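# Swing the post's hook down through the cabinet door's eye

## Task

Get the cabinet door hooked open: the hook that pivots on the post must end up hanging with its tip pointing down through the eye on the door, touching none of the table, the post, the cabinet or the door. The cabinet is loose and has to finish standing flat on its base, or the task fails. Nothing may be left resting on the robot to stay in place; the result must hold up by itself.

## Robot and tools

Robot: one Franka FR3 arm (7 joints) carrying a Robotiq 2F-140 two-finger gripper. There is just one arm, so every command row covers that arm and its gripper.

Frame: the scene frame has its origin on the table top directly under the arm base, +z up, +y to the left when looking along +x. The arm base may sit slightly tilted. The state line reports end_effector_position (metres) and end_effector_quat_wxyz in this frame. That position is the point between the closed finger pads. Closed fingertips stick out about 33 mm past it, and about 9 mm when fully open. The fingers point along the gripper's +z and open and close along its y. The reported hand position can be off, more so at long reach.

execute_actions takes "actions", a list holding one action, one wait, or nothing. An empty list (LOOK) only returns the current state. An action is {"rows": [[...]], "steps": n}: n is 1 to 15 control steps of 1/30 s each, default 15. Each row is used for one step, and if there are fewer rows than steps the last row repeats. A wait is {"steps": n} with no rows, up to 300 steps, counted from the previous result, and your reply time counts toward it. The optional "pictures" boolean controls whether cam_low (672x504) and cam_wrist (504x504, fisheye) images come back. They are included by default. A refused call sends nothing to the robot.

Each row holds 10 numbers in this order: fr3_joint1 to fr3_joint7 as absolute target angles in radians (the same values that Joint positions prints), then gripper position, force_limit and speed, each scaled to [-1, 1]. Joint ranges: waist -2.744..2.744, shoulder -1.784..1.784, upper arm roll -2.901..2.901, elbow -3.042..-0.152, forearm roll -2.807..2.807, wrist pitch 0.544..4.517, wrist roll -3.016..3.016. A call is refused if a target is more than 0.018 rad beyond a range end and also further out than that joint currently is. The true ends can differ by up to 0.018 rad. A target past a true end gets clipped to it, and "joint sent to its limit" is reported, possibly about an earlier action.

Gripper position: +1 is fully open (140 mm), about -0.8 is where the pads touch, and -1 closes until something blocks the fingers. force_limit is about 14 N at -1, 60 N at 0 and 107 N at +1. speed is about 30 mm/s at -1, 140 at 0 and 250 at +1. As the fingers close, the tips move roughly 24 mm further from the arm, so leave that much room above surfaces.

Motion: each joint's commanded target is kept within a lead of its measured angle: 0.248 rad for joints 1-4, 0.677 for joint 5, 0.715 for joint 6, 1.54 for joint 7. If the targets would move the gripper more than 70 mm from where it is, all targets are scaled back. Distant targets therefore take several calls. Between calls the arm keeps heading for the last row sent, until it stalls or a step is HELD.

Result lines: Joint positions and Joint velocities are given in column order (rad, rad/s). object_status: 0 moving, 1 blocked while opening, 2 blocked while closing (a grip), 3 reached target or pads met. position_measured is in counts, 3 fully open to 230 pads together, and not linear in mm. Fingers that are stopped on an object hold there until the position value changes by 0.01 or more. To squeeze harder, raise force_limit and switch position between -1 and -0.98. "joint command not followed" means the clearance check changed targets. HELD marks steps where your row was not fully sent. MOTOR HOT warns of heating. OVER-TEMPERATURE FAULT means the brakes engaged until the motors cool.

Faults: contact torque reaching a joint's load limit (85 N m for joints 1-4, 11 N m for joints 5-7), or any outside force of 85 N or more on the arm, tool or held object (its weight included), stops the arm for 10 s and drops the rest of that call. Hook and door contact should be gentle. Avoid slamming, hard hits, dropping the hook, tipping the loose cabinet over, or knocking anything off the table. Any of these lowers the result or fails the task. A brief tug on a held part or a nudge to a loose object can happen at random. Holding loads heats motors.

zoom_image: {"camera": "cam_low" or "cam_wrist", "region": [x0, y0, x1, y1]} in pixels of that camera's latest image, top-left origin, at most 504x504. Returns a closer look.

read_manual: optional section "licences". Returns licence text only and does not move the robot.

finished_scene: {"scene": n} with n 1 or 2. The goal state must already hold without the robot supporting it. Replying without any tool call ends all remaining scenes.

Cameras: cam_low is fixed and cam_wrist rides on the hand. Calibrations are given in OpenCV terms and may be slightly off.

Each tool is called after "Request:" as name(argument=value, ...), one argument or row to a line, values as JSON.

## Session

Request:
execute_actions(
  actions=[],
)

Scene clock: 0.00 s of 4360.00 s.
end_effector_position=(+0.0769, +0.4579, +0.1663) position_measured=3 object_status=3 end_effector_quat_wxyz=(-0.233, -0.389, +0.831, -0.321)
Joint positions: [ 1.502  0.658 -0.149 -1.438  0.071  1.283  2.048]
Joint velocities: [-0.001 -0.001  0.     0.001  0.    -0.    -0.   ]

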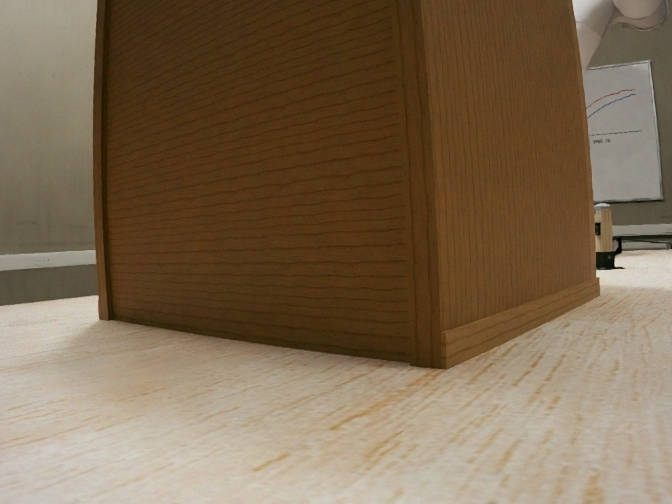

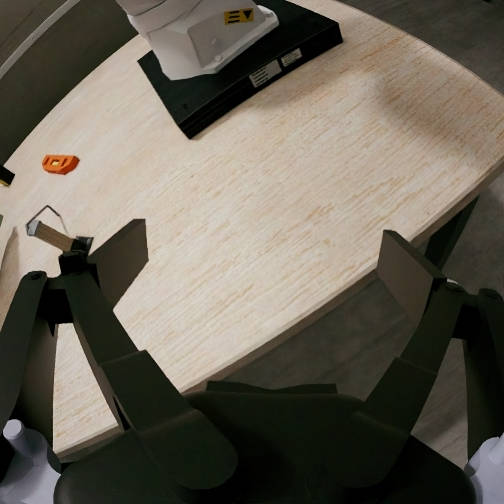

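Request:
execute_actions(
  actions=[
    {"rows":[[1.0,-0.6,0,-2.0,0,2.1,-1.571,1,0,0]]},
  ],
  pictures=false,
)

Request:
execute_actions(
  actions=[
    {"steps":60},
  ],
  pictures=false,
)

Request:
execute_actions(
  actions=[
    {"rows":[[0.1,-0.6,0,-2.0,0,2.1,-1.571,1,0,0]]},
  ],
  pictures=false,
)

Request:
execute_actions(
  actions=[
    {"steps":50},
  ],
)

Scene clock: 14.70 s of 4360.00 s.
end_effector_position=(+0.2591, +0.4630, +0.2235) position_measured=3 object_status=3 end_effector_quat_wxyz=(+0.108, +0.735, -0.669, +0.016)
Joint positions: [ 1.066  0.157 -0.024 -1.917  0.016  1.868  0.954]
Joint velocities: [-0.53  -1.188 -0.005 -0.479 -0.06   0.656 -2.479]
Steps of this call (steps 1 to 90: nothing new was sent; then 11.20 s passed at rest; steps 91 to 105: all 15 steps of this action). Readings (joint positions | what the end effector reports):
91: [1.484 0.640 -0.126 -1.467 0.065 1.327 1.993] | position_measured=3 object_status=3
92: [1.460 0.614 -0.105 -1.501 0.061 1.377 1.930] | position_measured=3 object_status=3
94: [1.408 0.559 -0.076 -1.563 0.052 1.472 1.807] | position_measured=3 object_status=3
98: [1.282 0.429 -0.039 -1.697 0.037 1.644 1.535] | position_measured=3 object_status=3
105: the state above

Scene clock: 16.70 s of 4360.00 s.
end_effector_position=(+0.2849, +0.4514, +0.6342) position_measured=3 object_status=3 end_effector_quat_wxyz=(-0.169, +0.828, +0.448, +0.291)
Joint positions: [ 1.002 -0.601 -0.003 -1.999  0.002  2.097 -1.554]
Joint velocities: [-0.    -0.    -0.001  0.     0.    -0.    -0.038]
Steps of this call (steps 1 to 60: the robot went on to your last target). Readings (joint positions | what the end effector reports):
1: [1.051 0.117 -0.024 -1.931 0.014 1.889 0.871] | position_measured=3 object_status=3
2: [1.040 0.078 -0.024 -1.943 0.013 1.908 0.790] | position_measured=3 object_status=3
4: [1.025 0.001 -0.023 -1.959 0.011 1.940 0.632] | position_measured=3 object_status=3
8: [1.012 -0.149 -0.017 -1.976 0.008 1.987 0.328] | position_measured=3 object_status=3
60: the state above

Scene clock: 17.20 s of 4360.00 s.
end_effector_position=(+0.4851, +0.2230, +0.6339) position_measured=3 object_status=3 end_effector_quat_wxyz=(-0.072, +0.922, +0.193, +0.328)
Joint positions: [ 0.41  -0.601  0.003 -1.999  0.003  2.097 -1.557]
Joint velocities: [-1.18   0.002 -0.045 -0.001 -0.001 -0.001 -0.004]
Steps of this call (steps 1 to 15: all 15 steps of this action). Readings (joint positions | what the end effector reports):
1: [0.973 -0.601 0.008 -1.999 0.003 2.097 -1.554] | position_measured=3 object_status=3
2: [0.936 -0.601 0.012 -1.999 0.003 2.097 -1.554] | position_measured=3 object_status=3
4: [0.858 -0.601 0.011 -1.999 0.003 2.097 -1.555] | position_measured=3 object_status=3
8: [0.697 -0.601 0.007 -1.999 0.003 2.097 -1.556] | position_measured=3 object_status=3
15: the state above

Scene clock: 18.87 s of 4360.00 s.
end_effector_position=(+0.5290, +0.0642, +0.6348) position_measured=3 object_status=3 end_effector_quat_wxyz=(-0.018, +0.940, +0.051, +0.336)
Joint positions: [ 0.102 -0.6   -0.003 -1.999  0.002  2.097 -1.564]
Joint velocities: [-0.001  0.001 -0.     0.    -0.001 -0.     0.001]
Steps of this call (steps 1 to 30: the robot went on to your last target; steps 31 to 50: nothing new was sent). Readings (joint positions | what the end effector reports):
1: [0.368 -0.600 0.003 -1.999 0.003 2.097 -1.557] | position_measured=3 object_status=3
2: [0.327 -0.600 0.002 -1.999 0.003 2.097 -1.557] | position_measured=3 object_status=3
4: [0.244 -0.600 0.002 -1.999 0.003 2.097 -1.557] | position_measured=3 object_status=3
8: [0.126 -0.600 -0.007 -1.999 0.002 2.097 -1.560] | position_measured=3 object_status=3
50: the state above
The arm was judged still, so your last target was given up. Only a new action makes it travel on or press farther. Fingers that are still opening or closing keep moving.
camera_calibration (this result's frames):
cam_wrist: T_world_to_cam=[[0.16269, -0.986677, -0.000536603, -0.0167754], [-0.936441, -0.154236, -0.315102, 0.707127], [0.310821, 0.0517665, -0.949058, 0.619059], [0, 0, 0, 1]] pos_world=[0.472495, 0.0604658, 0.810331]

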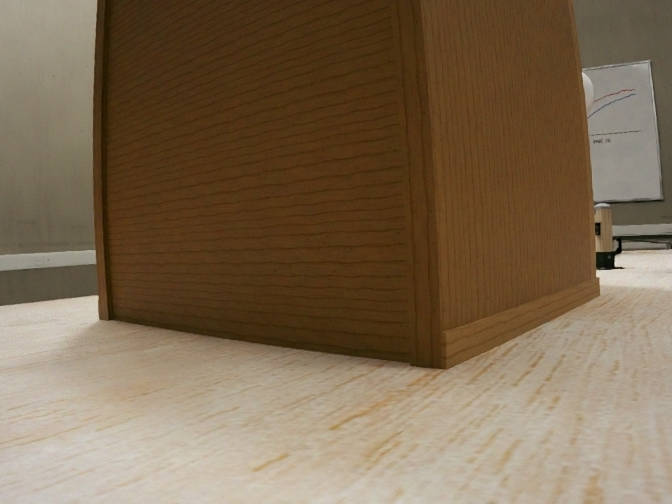

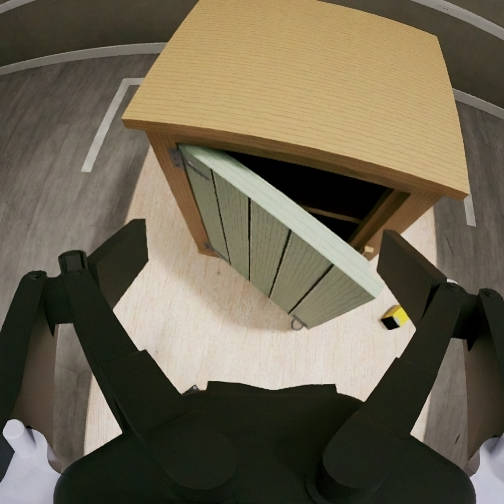

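Request:
execute_actions(
  actions=[
    {"rows":[[-0.3,-0.6,0,-2.0,0,1.7,-0.8,-1,0,0]]},
  ],
  pictures=false,
)

Request:
execute_actions(
  actions=[
    {"rows":[[-0.3,0.235,0,-1.234,0,1.469,-0.8,-1,0,0]]},
  ],
  pictures=false,
)

Request:
execute_actions(
  actions=[
    {"steps":45},
  ],
)

Scene clock: 50.20 s of 4360.00 s.
end_effector_position=(+0.4364, -0.1206, +0.5579) position_measured=108 object_status=0 end_effector_quat_wxyz=(-0.016, +0.909, -0.377, +0.176)
Joint positions: [-0.291 -0.601 -0.004 -1.999  0.001  1.76  -1.065]
Joint velocities: [-0.116 -0.    -0.    -0.001 -0.001 -0.353  0.856]
Steps of this call (steps 1 to 90: nothing new was sent; then 27.83 s passed at rest; steps 91 to 105: all 15 steps of this action). Readings (joint positions | what the end effector reports):
91: [0.081 -0.601 0.005 -1.998 0.002 2.075 -1.538] | position_measured=3 object_status=0
92: [0.053 -0.602 0.008 -1.998 0.002 2.048 -1.508] | position_measured=9 object_status=0
94: [-0.010 -0.601 0.008 -1.998 0.002 1.999 -1.450] | position_measured=24 object_status=0
98: [-0.147 -0.601 0.006 -1.998 0.002 1.910 -1.330] | position_measured=54 object_status=0
105: the state above

Scene clock: 50.70 s of 4360.00 s.
end_effector_position=(+0.5962, -0.1719, +0.4488) position_measured=221 object_status=0 end_effector_quat_wxyz=(+0.007, +0.878, -0.479, -0.005)
Joint positions: [-0.298  0.238 -0.003 -1.258  0.     1.49  -0.86 ]
Joint velocities: [-0.     0.385 -0.001  0.065  0.001 -0.137  0.178]
Steps of this call (steps 1 to 15: all 15 steps of this action). Readings (joint positions | what the end effector reports):
1: [-0.294 -0.558 -0.004 -1.936 0.000 1.700 -1.039] | position_measured=115 object_status=0
2: [-0.295 -0.489 -0.004 -1.852 0.000 1.661 -1.014] | position_measured=123 object_status=0
4: [-0.297 -0.342 -0.004 -1.690 0.000 1.600 -0.974] | position_measured=138 object_status=0
8: [-0.298 -0.042 -0.003 -1.378 0.000 1.532 -0.914] | position_measured=168 object_status=0
15: the state above

Scene clock: 52.20 s of 4360.00 s.
end_effector_position=(+0.5953, -0.1712, +0.4603) position_measured=233 object_status=3 end_effector_quat_wxyz=(+0.006, +0.865, -0.502, -0.001)
Joint positions: [-0.298  0.234 -0.003 -1.235  0.     1.472 -0.807]
Joint velocities: [-0.    -0.001  0.001  0.     0.    -0.001  0.001]
Steps of this call (steps 1 to 30: the robot went on to your last target; steps 31 to 45: nothing new was sent). Readings (joint positions | what the end effector reports):
1: [-0.298 0.247 -0.003 -1.256 0.000 1.486 -0.855] | position_measured=229 object_status=0
2: [-0.298 0.250 -0.003 -1.253 0.000 1.483 -0.850] | position_measured=233 object_status=0
4: [-0.298 0.248 -0.003 -1.246 0.000 1.479 -0.841] | position_measured=233 object_status=0
8: [-0.298 0.236 -0.003 -1.236 0.000 1.475 -0.829] | position_measured=233 object_status=3
45: the state above
The arm was judged still, so your last target was given up. Only a new action makes it travel on or press farther. Fingers that are still opening or closing keep moving.
camera_calibration (this result's frames):
cam_wrist: T_world_to_cam=[[-0.846244, -0.532232, -0.0244881, 0.42944], [-0.50541, 0.787355, 0.353034, 0.275004], [-0.168615, 0.311129, -0.93529, 0.768503], [0, 0, 0, 1]] pos_world=[0.631982, -0.227068, 0.632204]

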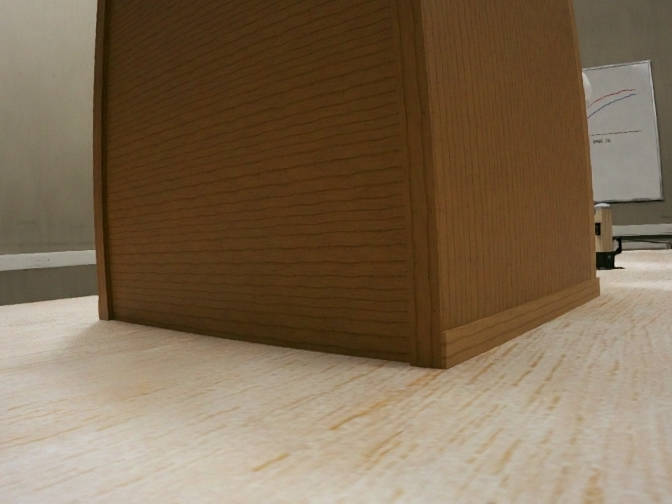

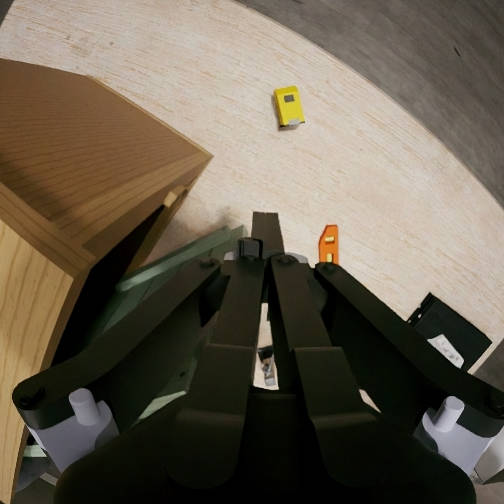

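Request:
execute_actions(
  actions=[
    {"rows":[[-0.28,0.25,0,-1.26,0,1.51,-0.8,-1,0,0],[-0.26,0.25,0,-1.26,0,1.51,-0.8,-1,0,0],[-0.24,0.25,0,-1.26,0,1.51,-0.8,-1,0,0],[-0.22,0.25,0,-1.26,0,1.51,-0.8,-1,0,0],[-0.2,0.25,0,-1.26,0,1.51,-0.8,-1,0,0],[-0.18,0.25,0,-1.26,0,1.51,-0.8,-1,0,0],[-0.16,0.25,0,-1.26,0,1.51,-0.8,-1,0,0],[-0.14,0.25,0,-1.26,0,1.51,-0.8,-1,0,0],[-0.125,0.25,0,-1.26,0,1.51,-0.8,-1,0,0],[-0.11,0.25,0,-1.26,0,1.51,-0.8,-1,0,0],[-0.095,0.25,0,-1.26,0,1.51,-0.8,-1,0,0],[-0.08,0.25,0,-1.26,0,1.51,-0.8,-1,0,0]]},
  ],
)

Request:
execute_actions(
  actions=[
    {"rows":[[-0.075,0.235,0,-1.28,0,1.515,-0.8,-1,0,0],[-0.07,0.22,0,-1.3,0,1.52,-0.8,-1,0,0],[-0.065,0.205,0,-1.32,0,1.525,-0.8,-1,0,0],[-0.06,0.19,0,-1.34,0,1.53,-0.8,-1,0,0],[-0.055,0.175,0,-1.36,0,1.535,-0.8,-1,0,0],[-0.05,0.16,0,-1.38,0,1.54,-0.8,-1,0,0],[-0.045,0.145,0,-1.4,0,1.545,-0.8,-1,0,0],[-0.04,0.13,0,-1.42,0,1.55,-0.8,-1,0,0],[-0.035,0.115,0,-1.44,0,1.555,-0.8,-1,0,0],[-0.03,0.1,0,-1.46,0,1.56,-0.8,-1,0,0],[-0.025,0.085,0,-1.48,0,1.565,-0.8,-1,0,0],[-0.02,0.07,0,-1.5,0,1.57,-0.8,-1,0,0],[-0.015,0.055,0,-1.52,0,1.575,-0.8,-1,0,0],[-0.01,0.04,0,-1.54,0,1.58,-0.8,-1,0,0],[-0.005,0.025,0,-1.56,0,1.585,-0.8,-1,0,0]]},
  ],
)

Scene clock: 64.27 s of 4360.00 s.
end_effector_position=(+0.6260, -0.0377, +0.4389) position_measured=233 object_status=3 end_effector_quat_wxyz=(+0.007, +0.915, -0.403, -0.006)
Joint positions: [-0.083  0.252  0.005 -1.26  -0.     1.505 -0.806]
Joint velocities: [ 0.164 -0.001  0.027  0.     0.001  0.01  -0.002]
Steps of this call (steps 1 to 90: nothing new was sent; then 8.57 s passed at rest; steps 91 to 105: all 15 steps of this action). Readings (joint positions | what the end effector reports):
91: [-0.296 0.234 -0.003 -1.239 0.000 1.478 -0.807] | position_measured=233 object_status=3
92: [-0.291 0.236 -0.005 -1.244 0.000 1.483 -0.807] | position_measured=233 object_status=3
94: [-0.266 0.243 -0.007 -1.252 -0.000 1.491 -0.806] | position_measured=233 object_status=3
98: [-0.189 0.252 -0.005 -1.259 -0.000 1.499 -0.806] | position_measured=233 object_status=3
105: the state above
camera_calibration (this result's frames):
cam_wrist: T_world_to_cam=[[-0.708971, -0.704983, -0.0189278, 0.431105], [-0.66166, 0.655636, 0.363797, 0.281073], [-0.244061, 0.270445, -0.931286, 0.756003], [0, 0, 0, 1]] pos_world=[0.676127, -0.0848173, 0.609961]

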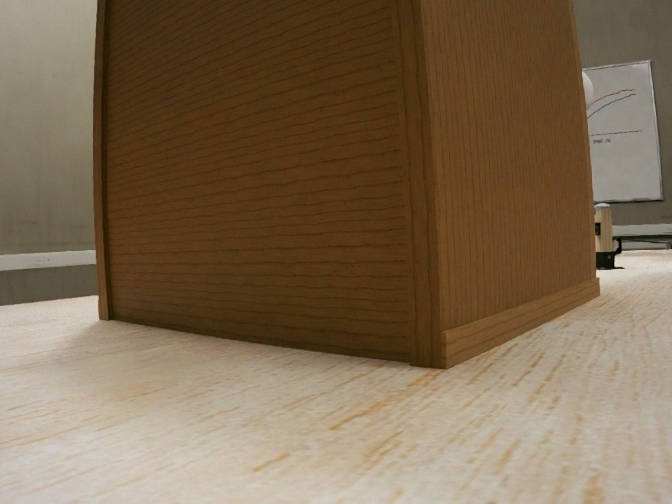

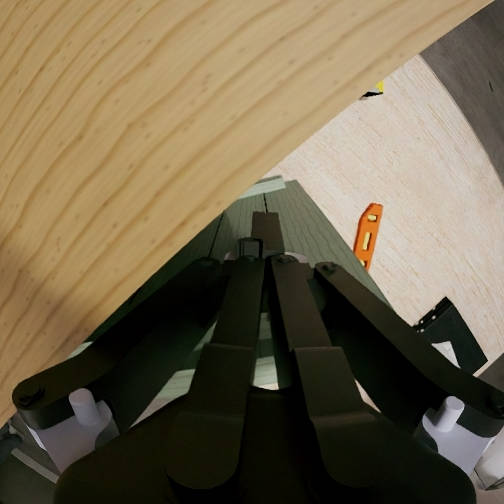

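Scene clock: 64.77 s of 4360.00 s.
end_effector_position=(+0.5732, +0.0013, +0.4402) position_measured=233 object_status=3 end_effector_quat_wxyz=(+0.009, +0.927, -0.375, -0.009)
Joint positions: [-0.018  0.059  0.001 -1.515 -0.     1.56  -0.806]
Joint velocities: [ 0.15  -0.434  0.    -0.564 -0.     0.11   0.001]
Steps of this call (steps 1 to 15: all 15 steps of this action). Readings (joint positions | what the end effector reports):
1: [-0.079 0.249 0.005 -1.265 -0.000 1.507 -0.806] | position_measured=233 object_status=3
2: [-0.076 0.243 0.005 -1.275 -0.000 1.509 -0.806] | position_measured=233 object_status=3
4: [-0.070 0.221 0.003 -1.304 -0.000 1.515 -0.806] | position_measured=233 object_status=3
8: [-0.054 0.165 0.002 -1.377 -0.000 1.529 -0.806] | position_measured=233 object_status=3
15: the state above
camera_calibration (this result's frames):
cam_wrist: T_world_to_cam=[[-0.663874, -0.74772, -0.0136587, 0.393062], [-0.698557, 0.613497, 0.368292, 0.239335], [-0.267, 0.254041, -0.92961, 0.746288], [0, 0, 0, 1]] pos_world=[0.627391, -0.0425191, 0.61098]

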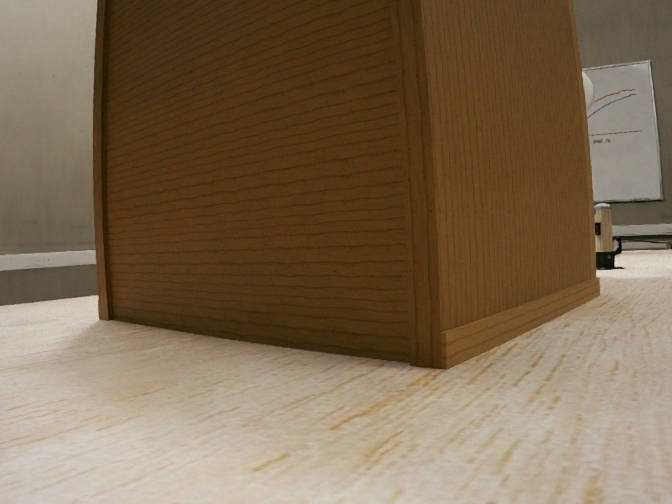

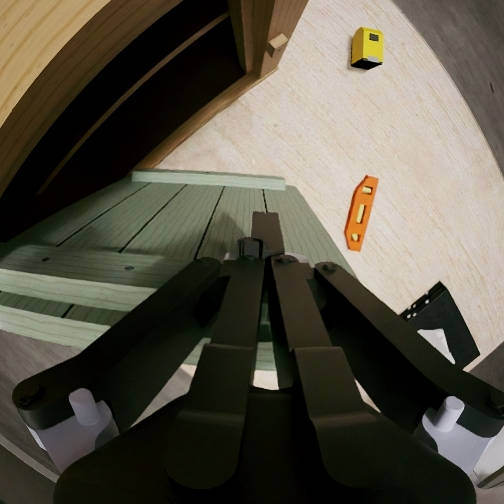

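Works. Continue.

Request:
execute_actions(
  actions=[
    {"rows":[[0.005,0.015,0,-1.572,0,1.587,-0.75,-1,0,0],[0.015,0.005,0,-1.584,0,1.589,-0.7,-1,0,0],[0.027,-0.005,0,-1.596,0,1.591,-0.65,-1,0,0],[0.04,-0.015,0,-1.608,0,1.593,-0.6,-1,0,0],[0.052,-0.025,0,-1.62,0,1.595,-0.55,-1,0,0],[0.064,-0.035,0,-1.632,0,1.597,-0.5,-1,0,0],[0.076,-0.045,0,-1.644,0,1.599,-0.45,-1,0,0],[0.088,-0.055,0,-1.656,0,1.601,-0.4,-1,0,0],[0.1,-0.065,0,-1.668,0,1.603,-0.35,-1,0,0],[0.112,-0.075,0,-1.68,0,1.605,-0.3,-1,0,0],[0.124,-0.085,0,-1.692,0,1.607,-0.25,-1,0,0],[0.136,-0.095,0,-1.704,0,1.609,-0.2,-1,0,0],[0.148,-0.1,0,-1.712,0,1.611,-0.15,-1,0,0],[0.16,-0.1,0,-1.712,0,1.611,-0.1,-1,0,0],[0.17,-0.1,0,-1.712,0,1.611,-0.05,-1,0,0]]},
  ],
  pictures=false,
)

Request:
execute_actions(
  actions=[
    {"steps":25},
  ],
)

Scene clock: 71.37 s of 4360.00 s.
end_effector_position=(+0.5239, +0.0852, +0.4392) position_measured=233 object_status=3 end_effector_quat_wxyz=(+0.008, +0.877, -0.481, -0.004)
Joint positions: [ 0.144 -0.092 -0.001 -1.7   -0.     1.602 -0.411]
Joint velocities: [ 0.336 -0.114  0.013 -0.12   0.001  0.034  1.172]
Steps of this call (steps 1 to 30: the robot went on to your last target; steps 31 to 110: nothing new was sent; then 2.43 s passed at rest; steps 111 to 125: all 15 steps of this action). Readings (joint positions | what the end effector reports):
111: [-0.005 0.024 0.001 -1.562 -0.000 1.583 -0.802] | position_measured=233 object_status=3
112: [-0.002 0.020 -0.000 -1.568 -0.000 1.583 -0.793] | position_measured=233 object_status=3
114: [0.013 0.007 -0.002 -1.586 -0.000 1.585 -0.762] | position_measured=233 object_status=3
118: [0.059 -0.031 -0.002 -1.630 -0.000 1.591 -0.663] | position_measured=233 object_status=3
125: the state above

Scene clock: 72.20 s of 4360.00 s.
end_effector_position=(+0.5203, +0.0991, +0.4377) position_measured=233 object_status=3 end_effector_quat_wxyz=(+0.009, +0.794, -0.608, -0.003)
Joint positions: [ 0.169 -0.098  0.002 -1.71  -0.     1.608 -0.079]
Joint velocities: [ 0.001  0.     0.001 -0.001  0.     0.001  0.076]
Steps of this call (steps 1 to 25: the robot went on to your last target). Readings (joint positions | what the end effector reports):
1: [0.154 -0.095 0.000 -1.703 -0.000 1.603 -0.374] | position_measured=233 object_status=3
2: [0.160 -0.097 0.001 -1.705 -0.000 1.604 -0.341] | position_measured=233 object_status=3
4: [0.167 -0.098 0.002 -1.708 -0.000 1.605 -0.285] | position_measured=233 object_status=3
8: [0.169 -0.098 0.002 -1.710 -0.000 1.607 -0.204] | position_measured=233 object_status=3
25: the state above
camera_calibration (this result's frames):
cam_wrist: T_world_to_cam=[[-0.953582, -0.300508, -0.0194157, 0.540008], [-0.287808, 0.890514, 0.352351, -0.0908679], [-0.0885943, 0.341583, -0.935667, 0.606135], [0, 0, 0, 1]] pos_world=[0.542489, 0.0361505, 0.609643]

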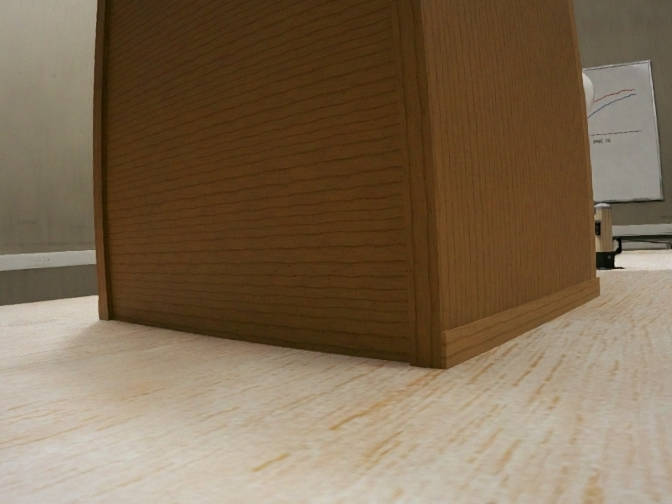

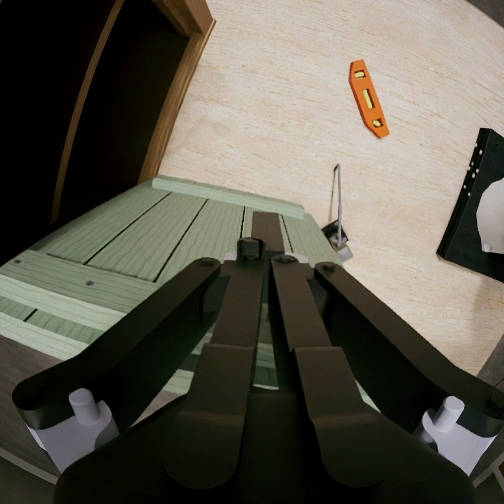

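Request:
execute_actions(
  actions=[
    {"rows":[[0.13,-0.1,0,-1.712,0,1.611,-0.05,-1,0,0],[0.1,-0.1,0,-1.712,0,1.611,-0.05,-1,0,0],[0.06,-0.1,0,-1.712,0,1.611,-0.05,-1,0,0],[0.02,-0.1,0,-1.712,0,1.611,-0.05,-1,0,0],[0,-0.1,0,-1.712,0,1.611,-0.05,-1,0,0],[0,-0.2,0,-1.78,0,1.58,-0.05,-1,0,0],[0,-0.3,0,-1.86,0,1.56,-0.05,-1,0,0],[0,-0.4,0,-1.94,0,1.54,-0.05,-1,0,0],[0,-0.5,0,-2.02,0,1.52,-0.05,-1,0,0],[0,-0.6,0,-2.1,0,1.5,-0.05,-1,0,0],[0,-0.7,0,-2.2,0,1.5,-0.05,-1,0,0]]},
  ],
  pictures=false,
)

Request:
execute_actions(
  actions=[
    {"rows":[[0.1,-0.7,0,-2.2,0,1.5,0.5,1,0,0],[0.2,-0.7,0,-2.2,0,1.5,0.8,1,0,0],[0.3,-0.7,0,-2.2,0,1.5,1.2,1,0,0],[0.4,-0.7,0,-2.2,0,1.5,1.5,1,0,0],[0.5,-0.7,0,-2.2,0,1.5,1.8,1,0,0],[0.6,-0.7,0,-2.2,0,1.5,2.0,1,0,0]]},
  ],
  pictures=false,
)

Request:
execute_actions(
  actions=[
    {"steps":50},
  ],
)

Scene clock: 85.63 s of 4360.00 s.
end_effector_position=(+0.3606, +0.0067, +0.4541) position_measured=233 object_status=3 end_effector_quat_wxyz=(+0.007, +0.730, -0.683, -0.002)
Joint positions: [ 0.001 -0.605 -0.005 -2.14  -0.001  1.533 -0.057]
Joint velocities: [-0.001 -1.467  0.047 -0.708  0.001 -0.231  0.002]
Steps of this call (steps 1 to 30: the robot went on to your last target; steps 31 to 90: nothing new was sent; then 9.93 s passed at rest; steps 91 to 105: all 15 steps of this action). Readings (joint positions | what the end effector reports):
91: [0.163 -0.098 0.005 -1.711 -0.000 1.608 -0.057] | position_measured=233 object_status=3
92: [0.150 -0.098 0.008 -1.711 0.000 1.608 -0.057] | position_measured=233 object_status=3
94: [0.101 -0.098 0.013 -1.711 0.001 1.608 -0.057] | position_measured=233 object_status=3
98: [0.013 -0.203 -0.007 -1.818 -0.000 1.592 -0.057] | position_measured=233 object_status=3
105: the state above

Scene clock: 86.13 s of 4360.00 s.
end_effector_position=(+0.2719, +0.1918, +0.4555) position_measured=128 object_status=0 end_effector_quat_wxyz=(-0.004, -0.374, +0.928, -0.004)
Joint positions: [ 0.593 -0.698  0.007 -2.198  0.001  1.505  1.415]
Joint velocities: [ 0.083 -0.004 -0.024 -0.002 -0.001 -0.014  1.914]
Steps of this call (steps 1 to 15: all 15 steps of this action). Readings (joint positions | what the end effector reports):
1: [0.021 -0.645 -0.010 -2.157 -0.002 1.527 -0.008] | position_measured=233 object_status=0
2: [0.067 -0.672 -0.015 -2.167 -0.003 1.522 0.071] | position_measured=232 object_status=0
4: [0.182 -0.694 -0.012 -2.177 -0.003 1.518 0.265] | position_measured=212 object_status=0
8: [0.429 -0.697 -0.005 -2.192 -0.002 1.512 0.752] | position_measured=181 object_status=0
15: the state above

Scene clock: 87.80 s of 4360.00 s.
end_effector_position=(+0.2709, +0.1915, +0.4551) position_measured=3 object_status=3 end_effector_quat_wxyz=(-0.004, -0.096, +0.995, -0.004)
Joint positions: [ 0.598 -0.698  0.003 -2.199  0.001  1.503  1.991]
Joint velocities: [-0.    -0.    -0.001 -0.002 -0.001 -0.     0.007]
Steps of this call (steps 1 to 50: the robot went on to your last target). Readings (joint positions | what the end effector reports):
1: [0.595 -0.698 0.006 -2.198 0.001 1.505 1.475] | position_measured=121 object_status=0
2: [0.596 -0.698 0.005 -2.198 0.001 1.505 1.529] | position_measured=113 object_status=0
4: [0.597 -0.698 0.004 -2.199 0.001 1.504 1.621] | position_measured=98 object_status=0
8: [0.598 -0.698 0.003 -2.199 0.001 1.504 1.753] | position_measured=68 object_status=0
50: the state above
camera_calibration (this result's frames):
cam_wrist: T_world_to_cam=[[-0.233087, 0.971503, -0.0430502, -0.0977776], [0.90802, 0.233275, 0.34797, -0.447163], [0.348096, 0.0420167, -0.936517, 0.50817], [0, 0, 0, 1]] pos_world=[0.206351, 0.177952, 0.627299]

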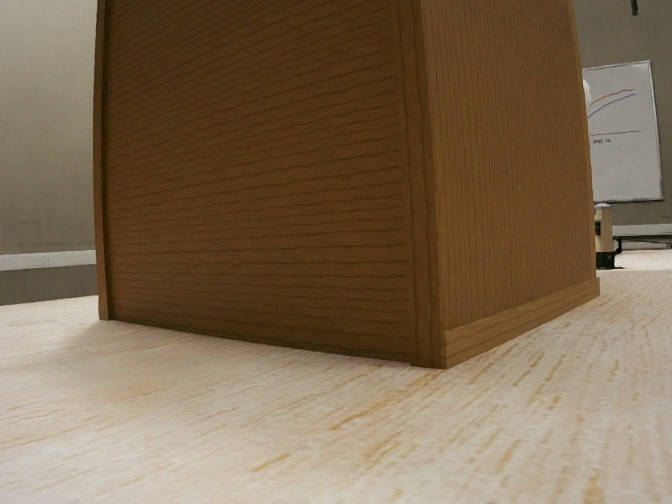

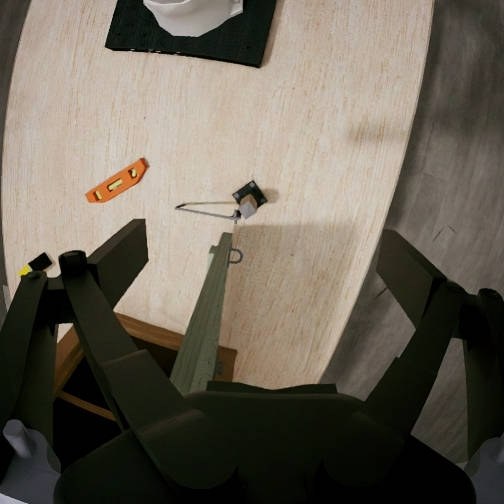

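Request:
zoom_image(
  camera="cam_wrist",
  region=[160,160,300,300],
)

Request:
zoom_image(
  camera="cam_low",
  region=[570,190,670,280],
)

Region (160, 160, 300, 300) of cam_wrist's 504x504 image, scaled by 3.600, with more detail than that image has.

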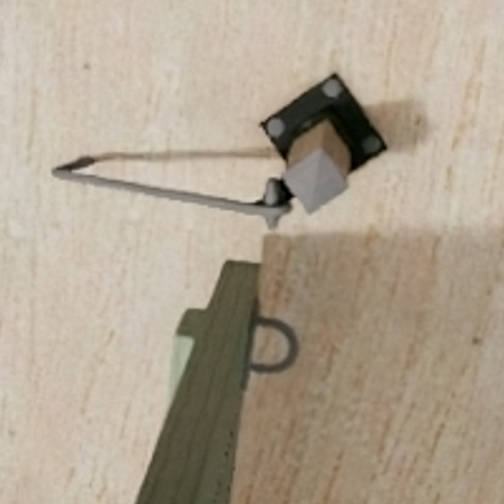

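Region (570, 190, 670, 280) of cam_low's 672x504 image, scaled by 5.040, with more detail than that image has; it fills the top 454 rows of this view, and the rest is white.

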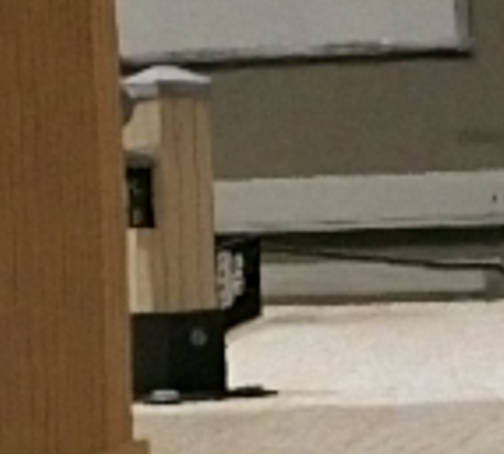

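Request:
execute_actions(
  actions=[
    {"rows":[[0.56,-0.65,0,-2.16,0,1.51,2,1,-1,0],[0.52,-0.6,0,-2.12,0,1.52,2,1,-1,0],[0.49,-0.55,0,-2.08,0,1.53,2,1,-1,0],[0.46,-0.5,0,-2.04,0,1.54,2,1,-1,0],[0.44,-0.45,0,-2.0,0,1.55,2,1,-1,0],[0.42,-0.4,0,-1.96,0,1.56,2,1,-1,0],[0.4,-0.35,0,-1.92,0,1.57,2,1,-1,0],[0.38,-0.3,0,-1.88,0,1.58,2,1,-1,0],[0.36,-0.25,0,-1.84,0,1.59,2,1,-1,0],[0.345,-0.2,0,-1.8,0,1.6,2,1,-1,0],[0.33,-0.15,0,-1.76,0,1.61,2,1,-1,0],[0.32,-0.1,0,-1.712,0,1.611,2,1,-1,0]]},
  ],
  pictures=false,
)

Request:
execute_actions(
  actions=[
    {"rows":[[0.32,-0.1,0,-1.712,0,1.611,2,-0.3,-1,-0.6]]},
  ],
  pictures=false,
)

Request:
execute_actions(
  actions=[
    {"steps":45},
  ],
)

Scene clock: 103.27 s of 4360.00 s.
end_effector_position=(+0.4848, +0.1729, +0.4308) position_measured=3 object_status=3 end_effector_quat_wxyz=(-0.021, +0.042, +0.999, -0.011)
Joint positions: [ 0.327 -0.119 -0.002 -1.744  0.001  1.591  1.993]
Joint velocities: [-0.148  0.491 -0.026  0.269 -0.002  0.102  0.002]
Steps of this call (steps 1 to 15: the robot went on to your last target; steps 16 to 90: nothing new was sent; then 11.97 s passed at rest; steps 91 to 105: all 15 steps of this action). Readings (joint positions | what the end effector reports):
91: [0.591 -0.691 0.005 -2.190 0.001 1.502 1.993] | position_measured=3 object_status=3
92: [0.573 -0.670 0.006 -2.169 0.001 1.504 1.993] | position_measured=3 object_status=3
94: [0.524 -0.601 0.007 -2.108 0.001 1.512 1.993] | position_measured=3 object_status=3
98: [0.429 -0.413 0.004 -1.961 0.001 1.541 1.993] | position_measured=3 object_status=3
105: the state above

Scene clock: 103.77 s of 4360.00 s.
end_effector_position=(+0.4994, +0.1743, +0.4362) position_measured=58 object_status=0 end_effector_quat_wxyz=(-0.009, +0.046, +0.999, -0.006)
Joint positions: [ 0.321 -0.099 -0.002 -1.713  0.001  1.607  1.993]
Joint velocities: [ 0.002  0.    -0.001  0.001  0.     0.004  0.001]
Steps of this call (steps 1 to 15: all 15 steps of this action). Readings (joint positions | what the end effector reports):
1: [0.324 -0.106 -0.002 -1.736 0.001 1.594 1.993] | position_measured=3 object_status=0
2: [0.322 -0.100 -0.002 -1.731 0.001 1.596 1.993] | position_measured=6 object_status=0
4: [0.321 -0.097 -0.002 -1.723 0.001 1.600 1.993] | position_measured=14 object_status=0
8: [0.321 -0.099 -0.002 -1.715 0.001 1.605 1.993] | position_measured=30 object_status=0
15: the state above

Scene clock: 105.27 s of 4360.00 s.
end_effector_position=(+0.4998, +0.1744, +0.4365) position_measured=167 object_status=3 end_effector_quat_wxyz=(-0.008, +0.046, +0.999, -0.005)
Joint positions: [ 0.321 -0.099 -0.002 -1.713  0.001  1.608  1.993]
Joint velocities: [ 0.001 -0.    -0.001 -0.001  0.001  0.     0.   ]
Steps of this call (steps 1 to 15: the robot went on to your last target; steps 16 to 45: nothing new was sent). Readings (joint positions | what the end effector reports):
1: [0.321 -0.099 -0.002 -1.713 0.001 1.607 1.993] | position_measured=62 object_status=0
2: [0.321 -0.099 -0.002 -1.713 0.001 1.607 1.993] | position_measured=66 object_status=0
4: [0.321 -0.099 -0.002 -1.713 0.001 1.608 1.993] | position_measured=74 object_status=0
8: [0.321 -0.099 -0.002 -1.713 0.001 1.608 1.993] | position_measured=90 object_status=0
45: the state above
The arm was judged still, so your last target was given up. Only a new action makes it travel on or press farther. Fingers that are still opening or closing keep moving.
camera_calibration (this result's frames):
cam_wrist: T_world_to_cam=[[0.0479953, 0.997736, -0.0471108, -0.171859], [0.93897, -0.0289834, 0.342775, -0.612058], [0.340634, -0.0606873, -0.938235, 0.434169], [0, 0, 0, 1]] pos_world=[0.43506, 0.180079, 0.609055]

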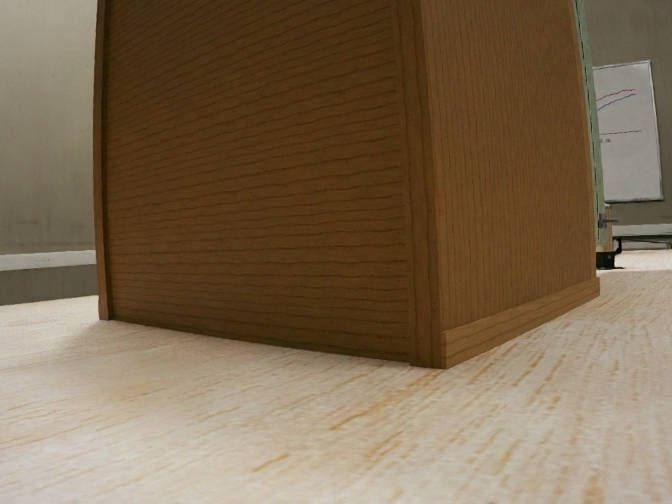

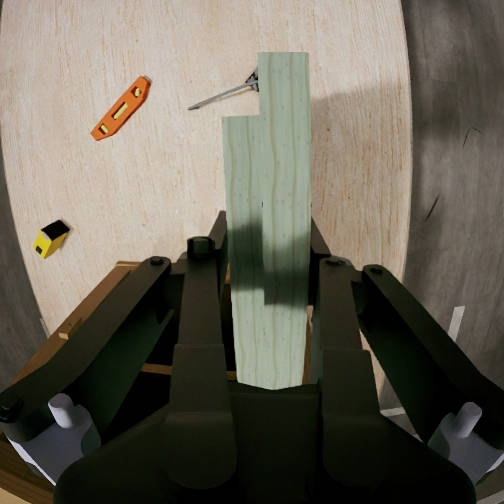

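Request:
execute_actions(
  actions=[
    {"rows":[[0.315,-0.1,0,-1.712,0,1.611,1.9,-0.2,-1,-0.6],[0.309,-0.1,0,-1.712,0,1.611,1.87,-0.2,-1,-0.6],[0.304,-0.1,0,-1.712,0,1.611,1.85,-0.2,-1,-0.6],[0.298,-0.1,0,-1.712,0,1.611,1.83,-0.2,-1,-0.6],[0.293,-0.1,0,-1.712,0,1.611,1.81,-0.2,-1,-0.6],[0.287,-0.1,0,-1.712,0,1.611,1.79,-0.2,-1,-0.6],[0.282,-0.1,0,-1.712,0,1.611,1.77,-0.2,-1,-0.6],[0.276,-0.1,0,-1.712,0,1.611,1.75,-0.2,-1,-0.6],[0.271,-0.1,0,-1.712,0,1.611,1.73,-0.2,-1,-0.6],[0.265,-0.1,0,-1.712,0,1.611,1.71,-0.2,-1,-0.6],[0.26,-0.1,0,-1.712,0,1.611,1.69,-0.2,-1,-0.6],[0.254,-0.1,0,-1.712,0,1.611,1.67,-0.2,-1,-0.6],[0.249,-0.1,0,-1.712,0,1.611,1.65,-0.2,-1,-0.6],[0.243,-0.1,0,-1.712,0,1.611,1.63,-0.2,-1,-0.6],[0.238,-0.1,0,-1.712,0,1.611,1.61,-0.2,-1,-0.6]]},
  ],
  pictures=false,
)

Request:
execute_actions(
  actions=[
    {"rows":[[0.232,-0.1,0,-1.712,0,1.611,1.59,-0.2,-1,-0.6],[0.227,-0.1,0,-1.712,0,1.611,1.57,-0.2,-1,-0.6],[0.221,-0.1,0,-1.712,0,1.611,1.55,-0.2,-1,-0.6],[0.216,-0.1,0,-1.712,0,1.611,1.53,-0.2,-1,-0.6],[0.21,-0.1,0,-1.712,0,1.611,1.51,-0.2,-1,-0.6],[0.205,-0.1,0,-1.712,0,1.611,1.49,-0.2,-1,-0.6],[0.199,-0.1,0,-1.712,0,1.611,1.47,-0.2,-1,-0.6],[0.194,-0.1,0,-1.712,0,1.611,1.45,-0.2,-1,-0.6],[0.188,-0.1,0,-1.712,0,1.611,1.43,-0.2,-1,-0.6],[0.183,-0.1,0,-1.712,0,1.611,1.42,-0.2,-1,-0.6],[0.177,-0.1,0,-1.712,0,1.611,1.42,-0.2,-1,-0.6],[0.172,-0.1,0,-1.712,0,1.611,1.42,-0.2,-1,-0.6],[0.166,-0.1,0,-1.712,0,1.611,1.42,-0.2,-1,-0.6],[0.161,-0.1,0,-1.712,0,1.611,1.42,-0.2,-1,-0.6],[0.158,-0.1,0,-1.712,0,1.611,1.42,-0.2,-1,-0.6]]},
  ],
  pictures=false,
)

Request:
execute_actions(
  actions=[
    {"steps":25},
  ],
  pictures=false,
)

Request:
execute_actions(
  actions=[
    {"rows":[[0.158,-0.1,0,-1.712,0,1.611,1.42,0.6,-1,0]]},
  ],
  pictures=false,
)

Request:
execute_actions(
  actions=[
    {"rows":[[0.15,-0.15,0,-1.76,0,1.61,1.42,0.6,-1,0],[0.14,-0.2,0,-1.8,0,1.6,1.42,0.6,-1,0],[0.125,-0.25,0,-1.84,0,1.59,1.42,0.6,-1,0],[0.11,-0.3,0,-1.88,0,1.58,1.42,0.6,-1,0],[0.095,-0.35,0,-1.92,0,1.57,1.42,0.6,-1,0],[0.08,-0.4,0,-1.96,0,1.56,1.42,0.6,-1,0],[0.06,-0.45,0,-2.0,0,1.55,1.42,0.6,-1,0],[0.04,-0.5,0,-2.04,0,1.54,1.42,0.6,-1,0],[0.02,-0.55,0,-2.08,0,1.53,1.42,0.6,-1,0],[0.02,-0.6,0,-2.12,0,1.52,1.42,0.6,-1,0],[0.02,-0.65,0,-2.16,0,1.51,1.42,0.6,-1,0],[0.02,-0.7,0,-2.2,0,1.5,1.42,0.6,-1,0]]},
  ],
  pictures=false,
)

Request:
execute_actions(
  actions=[
    {"rows":[[0.3,-0.7,0,-2.2,0,1.5,1.9,1,-1,0]]},
  ],
  pictures=false,
)

Request:
execute_actions(
  actions=[
    {"steps":30},
  ],
)

Request:
zoom_image(
  camera="cam_wrist",
  region=[180,160,340,320],
)

Scene clock: 136.10 s of 4360.00 s.
end_effector_position=(+0.5101, +0.1411, +0.4367) position_measured=154 object_status=3 end_effector_quat_wxyz=(-0.008, -0.031, +0.999, -0.004)
Joint positions: [ 0.252 -0.099 -0.    -1.713  0.002  1.608  1.773]
Joint velocities: [-0.16   0.001 -0.001 -0.     0.001 -0.001 -0.52 ]
Steps of this call (steps 1 to 90: nothing new was sent; then 27.33 s passed at rest; steps 91 to 105: all 15 steps of this action). Readings (joint positions | what the end effector reports):
91: [0.320 -0.099 -0.002 -1.713 0.001 1.608 1.986] | position_measured=167 object_status=0
92: [0.319 -0.099 -0.001 -1.713 0.001 1.608 1.975] | position_measured=164 object_status=0
94: [0.312 -0.099 -0.001 -1.713 0.001 1.608 1.950] | position_measured=156 object_status=0
98: [0.292 -0.099 -0.000 -1.713 0.002 1.608 1.892] | position_measured=154 object_status=0
105: the state above

Scene clock: 136.60 s of 4360.00 s.
end_effector_position=(+0.5197, +0.0991, +0.4370) position_measured=154 object_status=3 end_effector_quat_wxyz=(-0.009, -0.117, +0.993, -0.003)
Joint positions: [ 0.17  -0.099 -0.    -1.713  0.002  1.608  1.519]
Joint velocities: [-0.147  0.001 -0.    -0.    -0.    -0.    -0.306]
Steps of this call (steps 1 to 15: all 15 steps of this action). Readings (joint positions | what the end effector reports):
1: [0.246 -0.099 -0.000 -1.713 0.002 1.608 1.755] | position_measured=154 object_status=3
2: [0.241 -0.099 -0.000 -1.713 0.002 1.608 1.737] | position_measured=154 object_status=3
4: [0.230 -0.099 -0.000 -1.713 0.002 1.608 1.700] | position_measured=154 object_status=3
8: [0.208 -0.099 -0.000 -1.713 0.002 1.608 1.624] | position_measured=154 object_status=3
15: the state above

Scene clock: 137.43 s of 4360.00 s.
end_effector_position=(+0.5208, +0.0934, +0.4370) position_measured=154 object_status=3 end_effector_quat_wxyz=(-0.008, -0.154, +0.988, -0.003)
Joint positions: [ 0.159 -0.099 -0.    -1.713  0.001  1.609  1.433]
Joint velocities: [-0.001 -0.    -0.001  0.002  0.     0.001 -0.021]
Steps of this call (steps 1 to 25: the robot went on to your last target). Readings (joint positions | what the end effector reports):
1: [0.166 -0.099 -0.000 -1.713 0.002 1.608 1.510] | position_measured=154 object_status=3
2: [0.163 -0.099 -0.000 -1.713 0.002 1.608 1.501] | position_measured=154 object_status=3
4: [0.160 -0.099 -0.000 -1.713 0.002 1.608 1.486] | position_measured=154 object_status=3
8: [0.159 -0.099 -0.000 -1.713 0.001 1.609 1.465] | position_measured=154 object_status=3
25: the state above

Scene clock: 137.93 s of 4360.00 s.
end_effector_position=(+0.5209, +0.0935, +0.4372) position_measured=54 object_status=0 end_effector_quat_wxyz=(-0.008, -0.157, +0.988, -0.003)
Joint positions: [ 0.159 -0.099 -0.    -1.713  0.001  1.609  1.428]
Joint velocities: [ 0.     0.     0.001 -0.    -0.    -0.    -0.003]
Steps of this call (steps 1 to 15: all 15 steps of this action). Readings (joint positions | what the end effector reports):
1: [0.159 -0.099 -0.000 -1.713 0.001 1.609 1.432] | position_measured=154 object_status=0
2: [0.159 -0.099 -0.000 -1.713 0.001 1.609 1.431] | position_measured=148 object_status=0
4: [0.159 -0.099 -0.000 -1.713 0.001 1.609 1.430] | position_measured=133 object_status=0
8: [0.159 -0.099 -0.000 -1.713 0.001 1.609 1.429] | position_measured=103 object_status=0
15: the state above

Scene clock: 138.43 s of 4360.00 s.
end_effector_position=(+0.3449, +0.0152, +0.4669) position_measured=53 object_status=3 end_effector_quat_wxyz=(+0.013, -0.089, +0.996, -0.004)
Joint positions: [ 0.024 -0.682 -0.004 -2.169  0.001  1.525  1.427]
Joint velocities: [-0.022 -0.417  0.005 -0.299  0.001 -0.139 -0.002]
Steps of this call (steps 1 to 15: all 15 steps of this action). Readings (joint positions | what the end effector reports):
1: [0.158 -0.108 0.000 -1.725 0.001 1.610 1.428] | position_measured=53 object_status=0
2: [0.155 -0.127 0.001 -1.750 0.001 1.610 1.428] | position_measured=53 object_status=0
4: [0.139 -0.194 0.002 -1.813 0.001 1.603 1.427] | position_measured=53 object_status=0
8: [0.080 -0.388 0.002 -1.956 0.001 1.578 1.427] | position_measured=53 object_status=3
15: the state above

Scene clock: 138.93 s of 4360.00 s.
end_effector_position=(+0.3151, +0.1045, +0.4558) position_measured=3 object_status=3 end_effector_quat_wxyz=(-0.003, -0.043, +0.999, -0.005)
Joint positions: [ 0.297 -0.698  0.003 -2.198  0.     1.504  1.797]
Joint velocities: [ 0.004  0.001 -0.006 -0.001 -0.001 -0.006  0.318]
Steps of this call (steps 1 to 15: all 15 steps of this action). Readings (joint positions | what the end effector reports):
1: [0.065 -0.692 -0.017 -2.176 -0.003 1.521 1.460] | position_measured=53 object_status=0
2: [0.122 -0.696 -0.019 -2.180 -0.003 1.519 1.496] | position_measured=47 object_status=0
4: [0.221 -0.697 -0.007 -2.190 -0.001 1.514 1.573] | position_measured=32 object_status=0
8: [0.289 -0.698 0.006 -2.198 0.000 1.508 1.687] | position_measured=4 object_status=0
15: the state above

Scene clock: 139.93 s of 4360.00 s.
end_effector_position=(+0.3147, +0.1043, +0.4557) position_measured=3 object_status=3 end_effector_quat_wxyz=(-0.004, +0.003, +1.000, -0.005)
Joint positions: [ 0.298 -0.698  0.003 -2.198  0.     1.503  1.89 ]
Joint velocities: [ 0.002  0.    -0.001 -0.001 -0.     0.     0.012]
Steps of this call (steps 1 to 30: the robot went on to your last target). Readings (joint positions | what the end effector reports):
1: [0.298 -0.698 0.003 -2.198 0.000 1.504 1.807] | position_measured=3 object_status=3
2: [0.298 -0.698 0.003 -2.198 0.000 1.504 1.816] | position_measured=3 object_status=3
4: [0.298 -0.698 0.003 -2.198 0.000 1.504 1.831] | position_measured=3 object_status=3
8: [0.298 -0.698 0.003 -2.198 0.000 1.503 1.853] | position_measured=3 object_status=3
30: the state above
camera_calibration (this result's frames):
cam_wrist: T_world_to_cam=[[-0.0364954, 0.998282, -0.0458366, -0.0662114], [0.935386, 0.0502682, 0.350036, -0.457278], [0.351739, -0.0301002, -0.935614, 0.503138], [0, 0, 0, 1]] pos_world=[0.248342, 0.104229, 0.627772]

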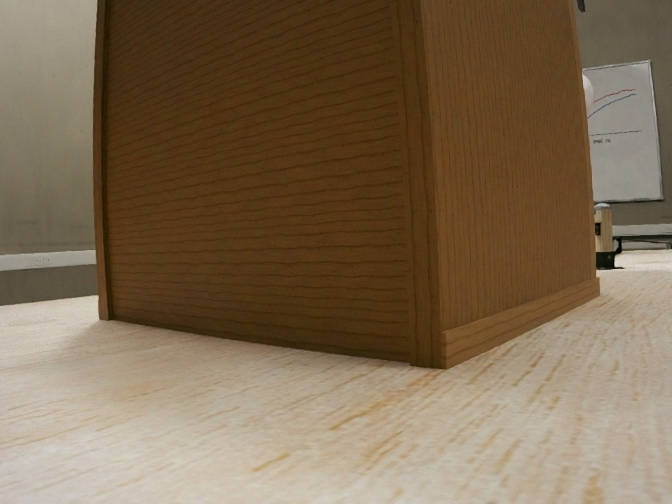

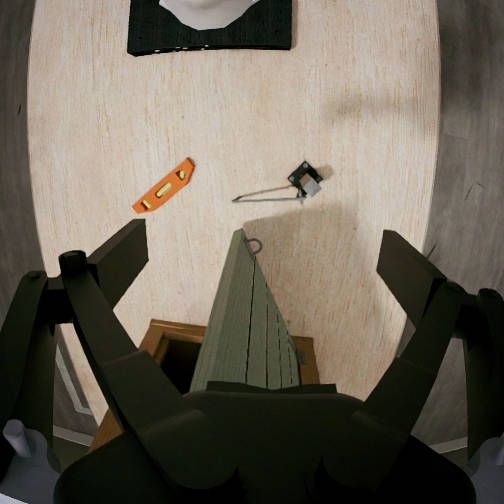

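Region (180, 160, 340, 320) of cam_wrist's 504x504 image, scaled by 3.150, with more detail than that image has.

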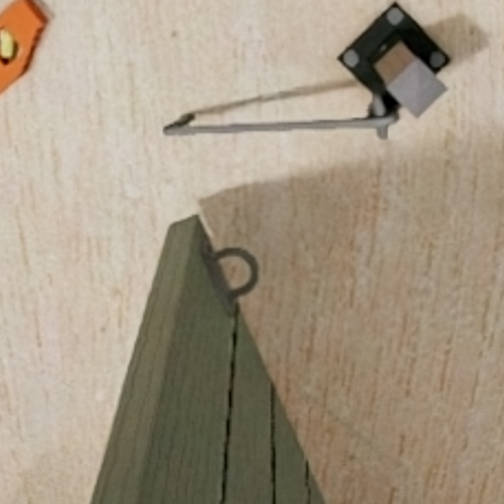

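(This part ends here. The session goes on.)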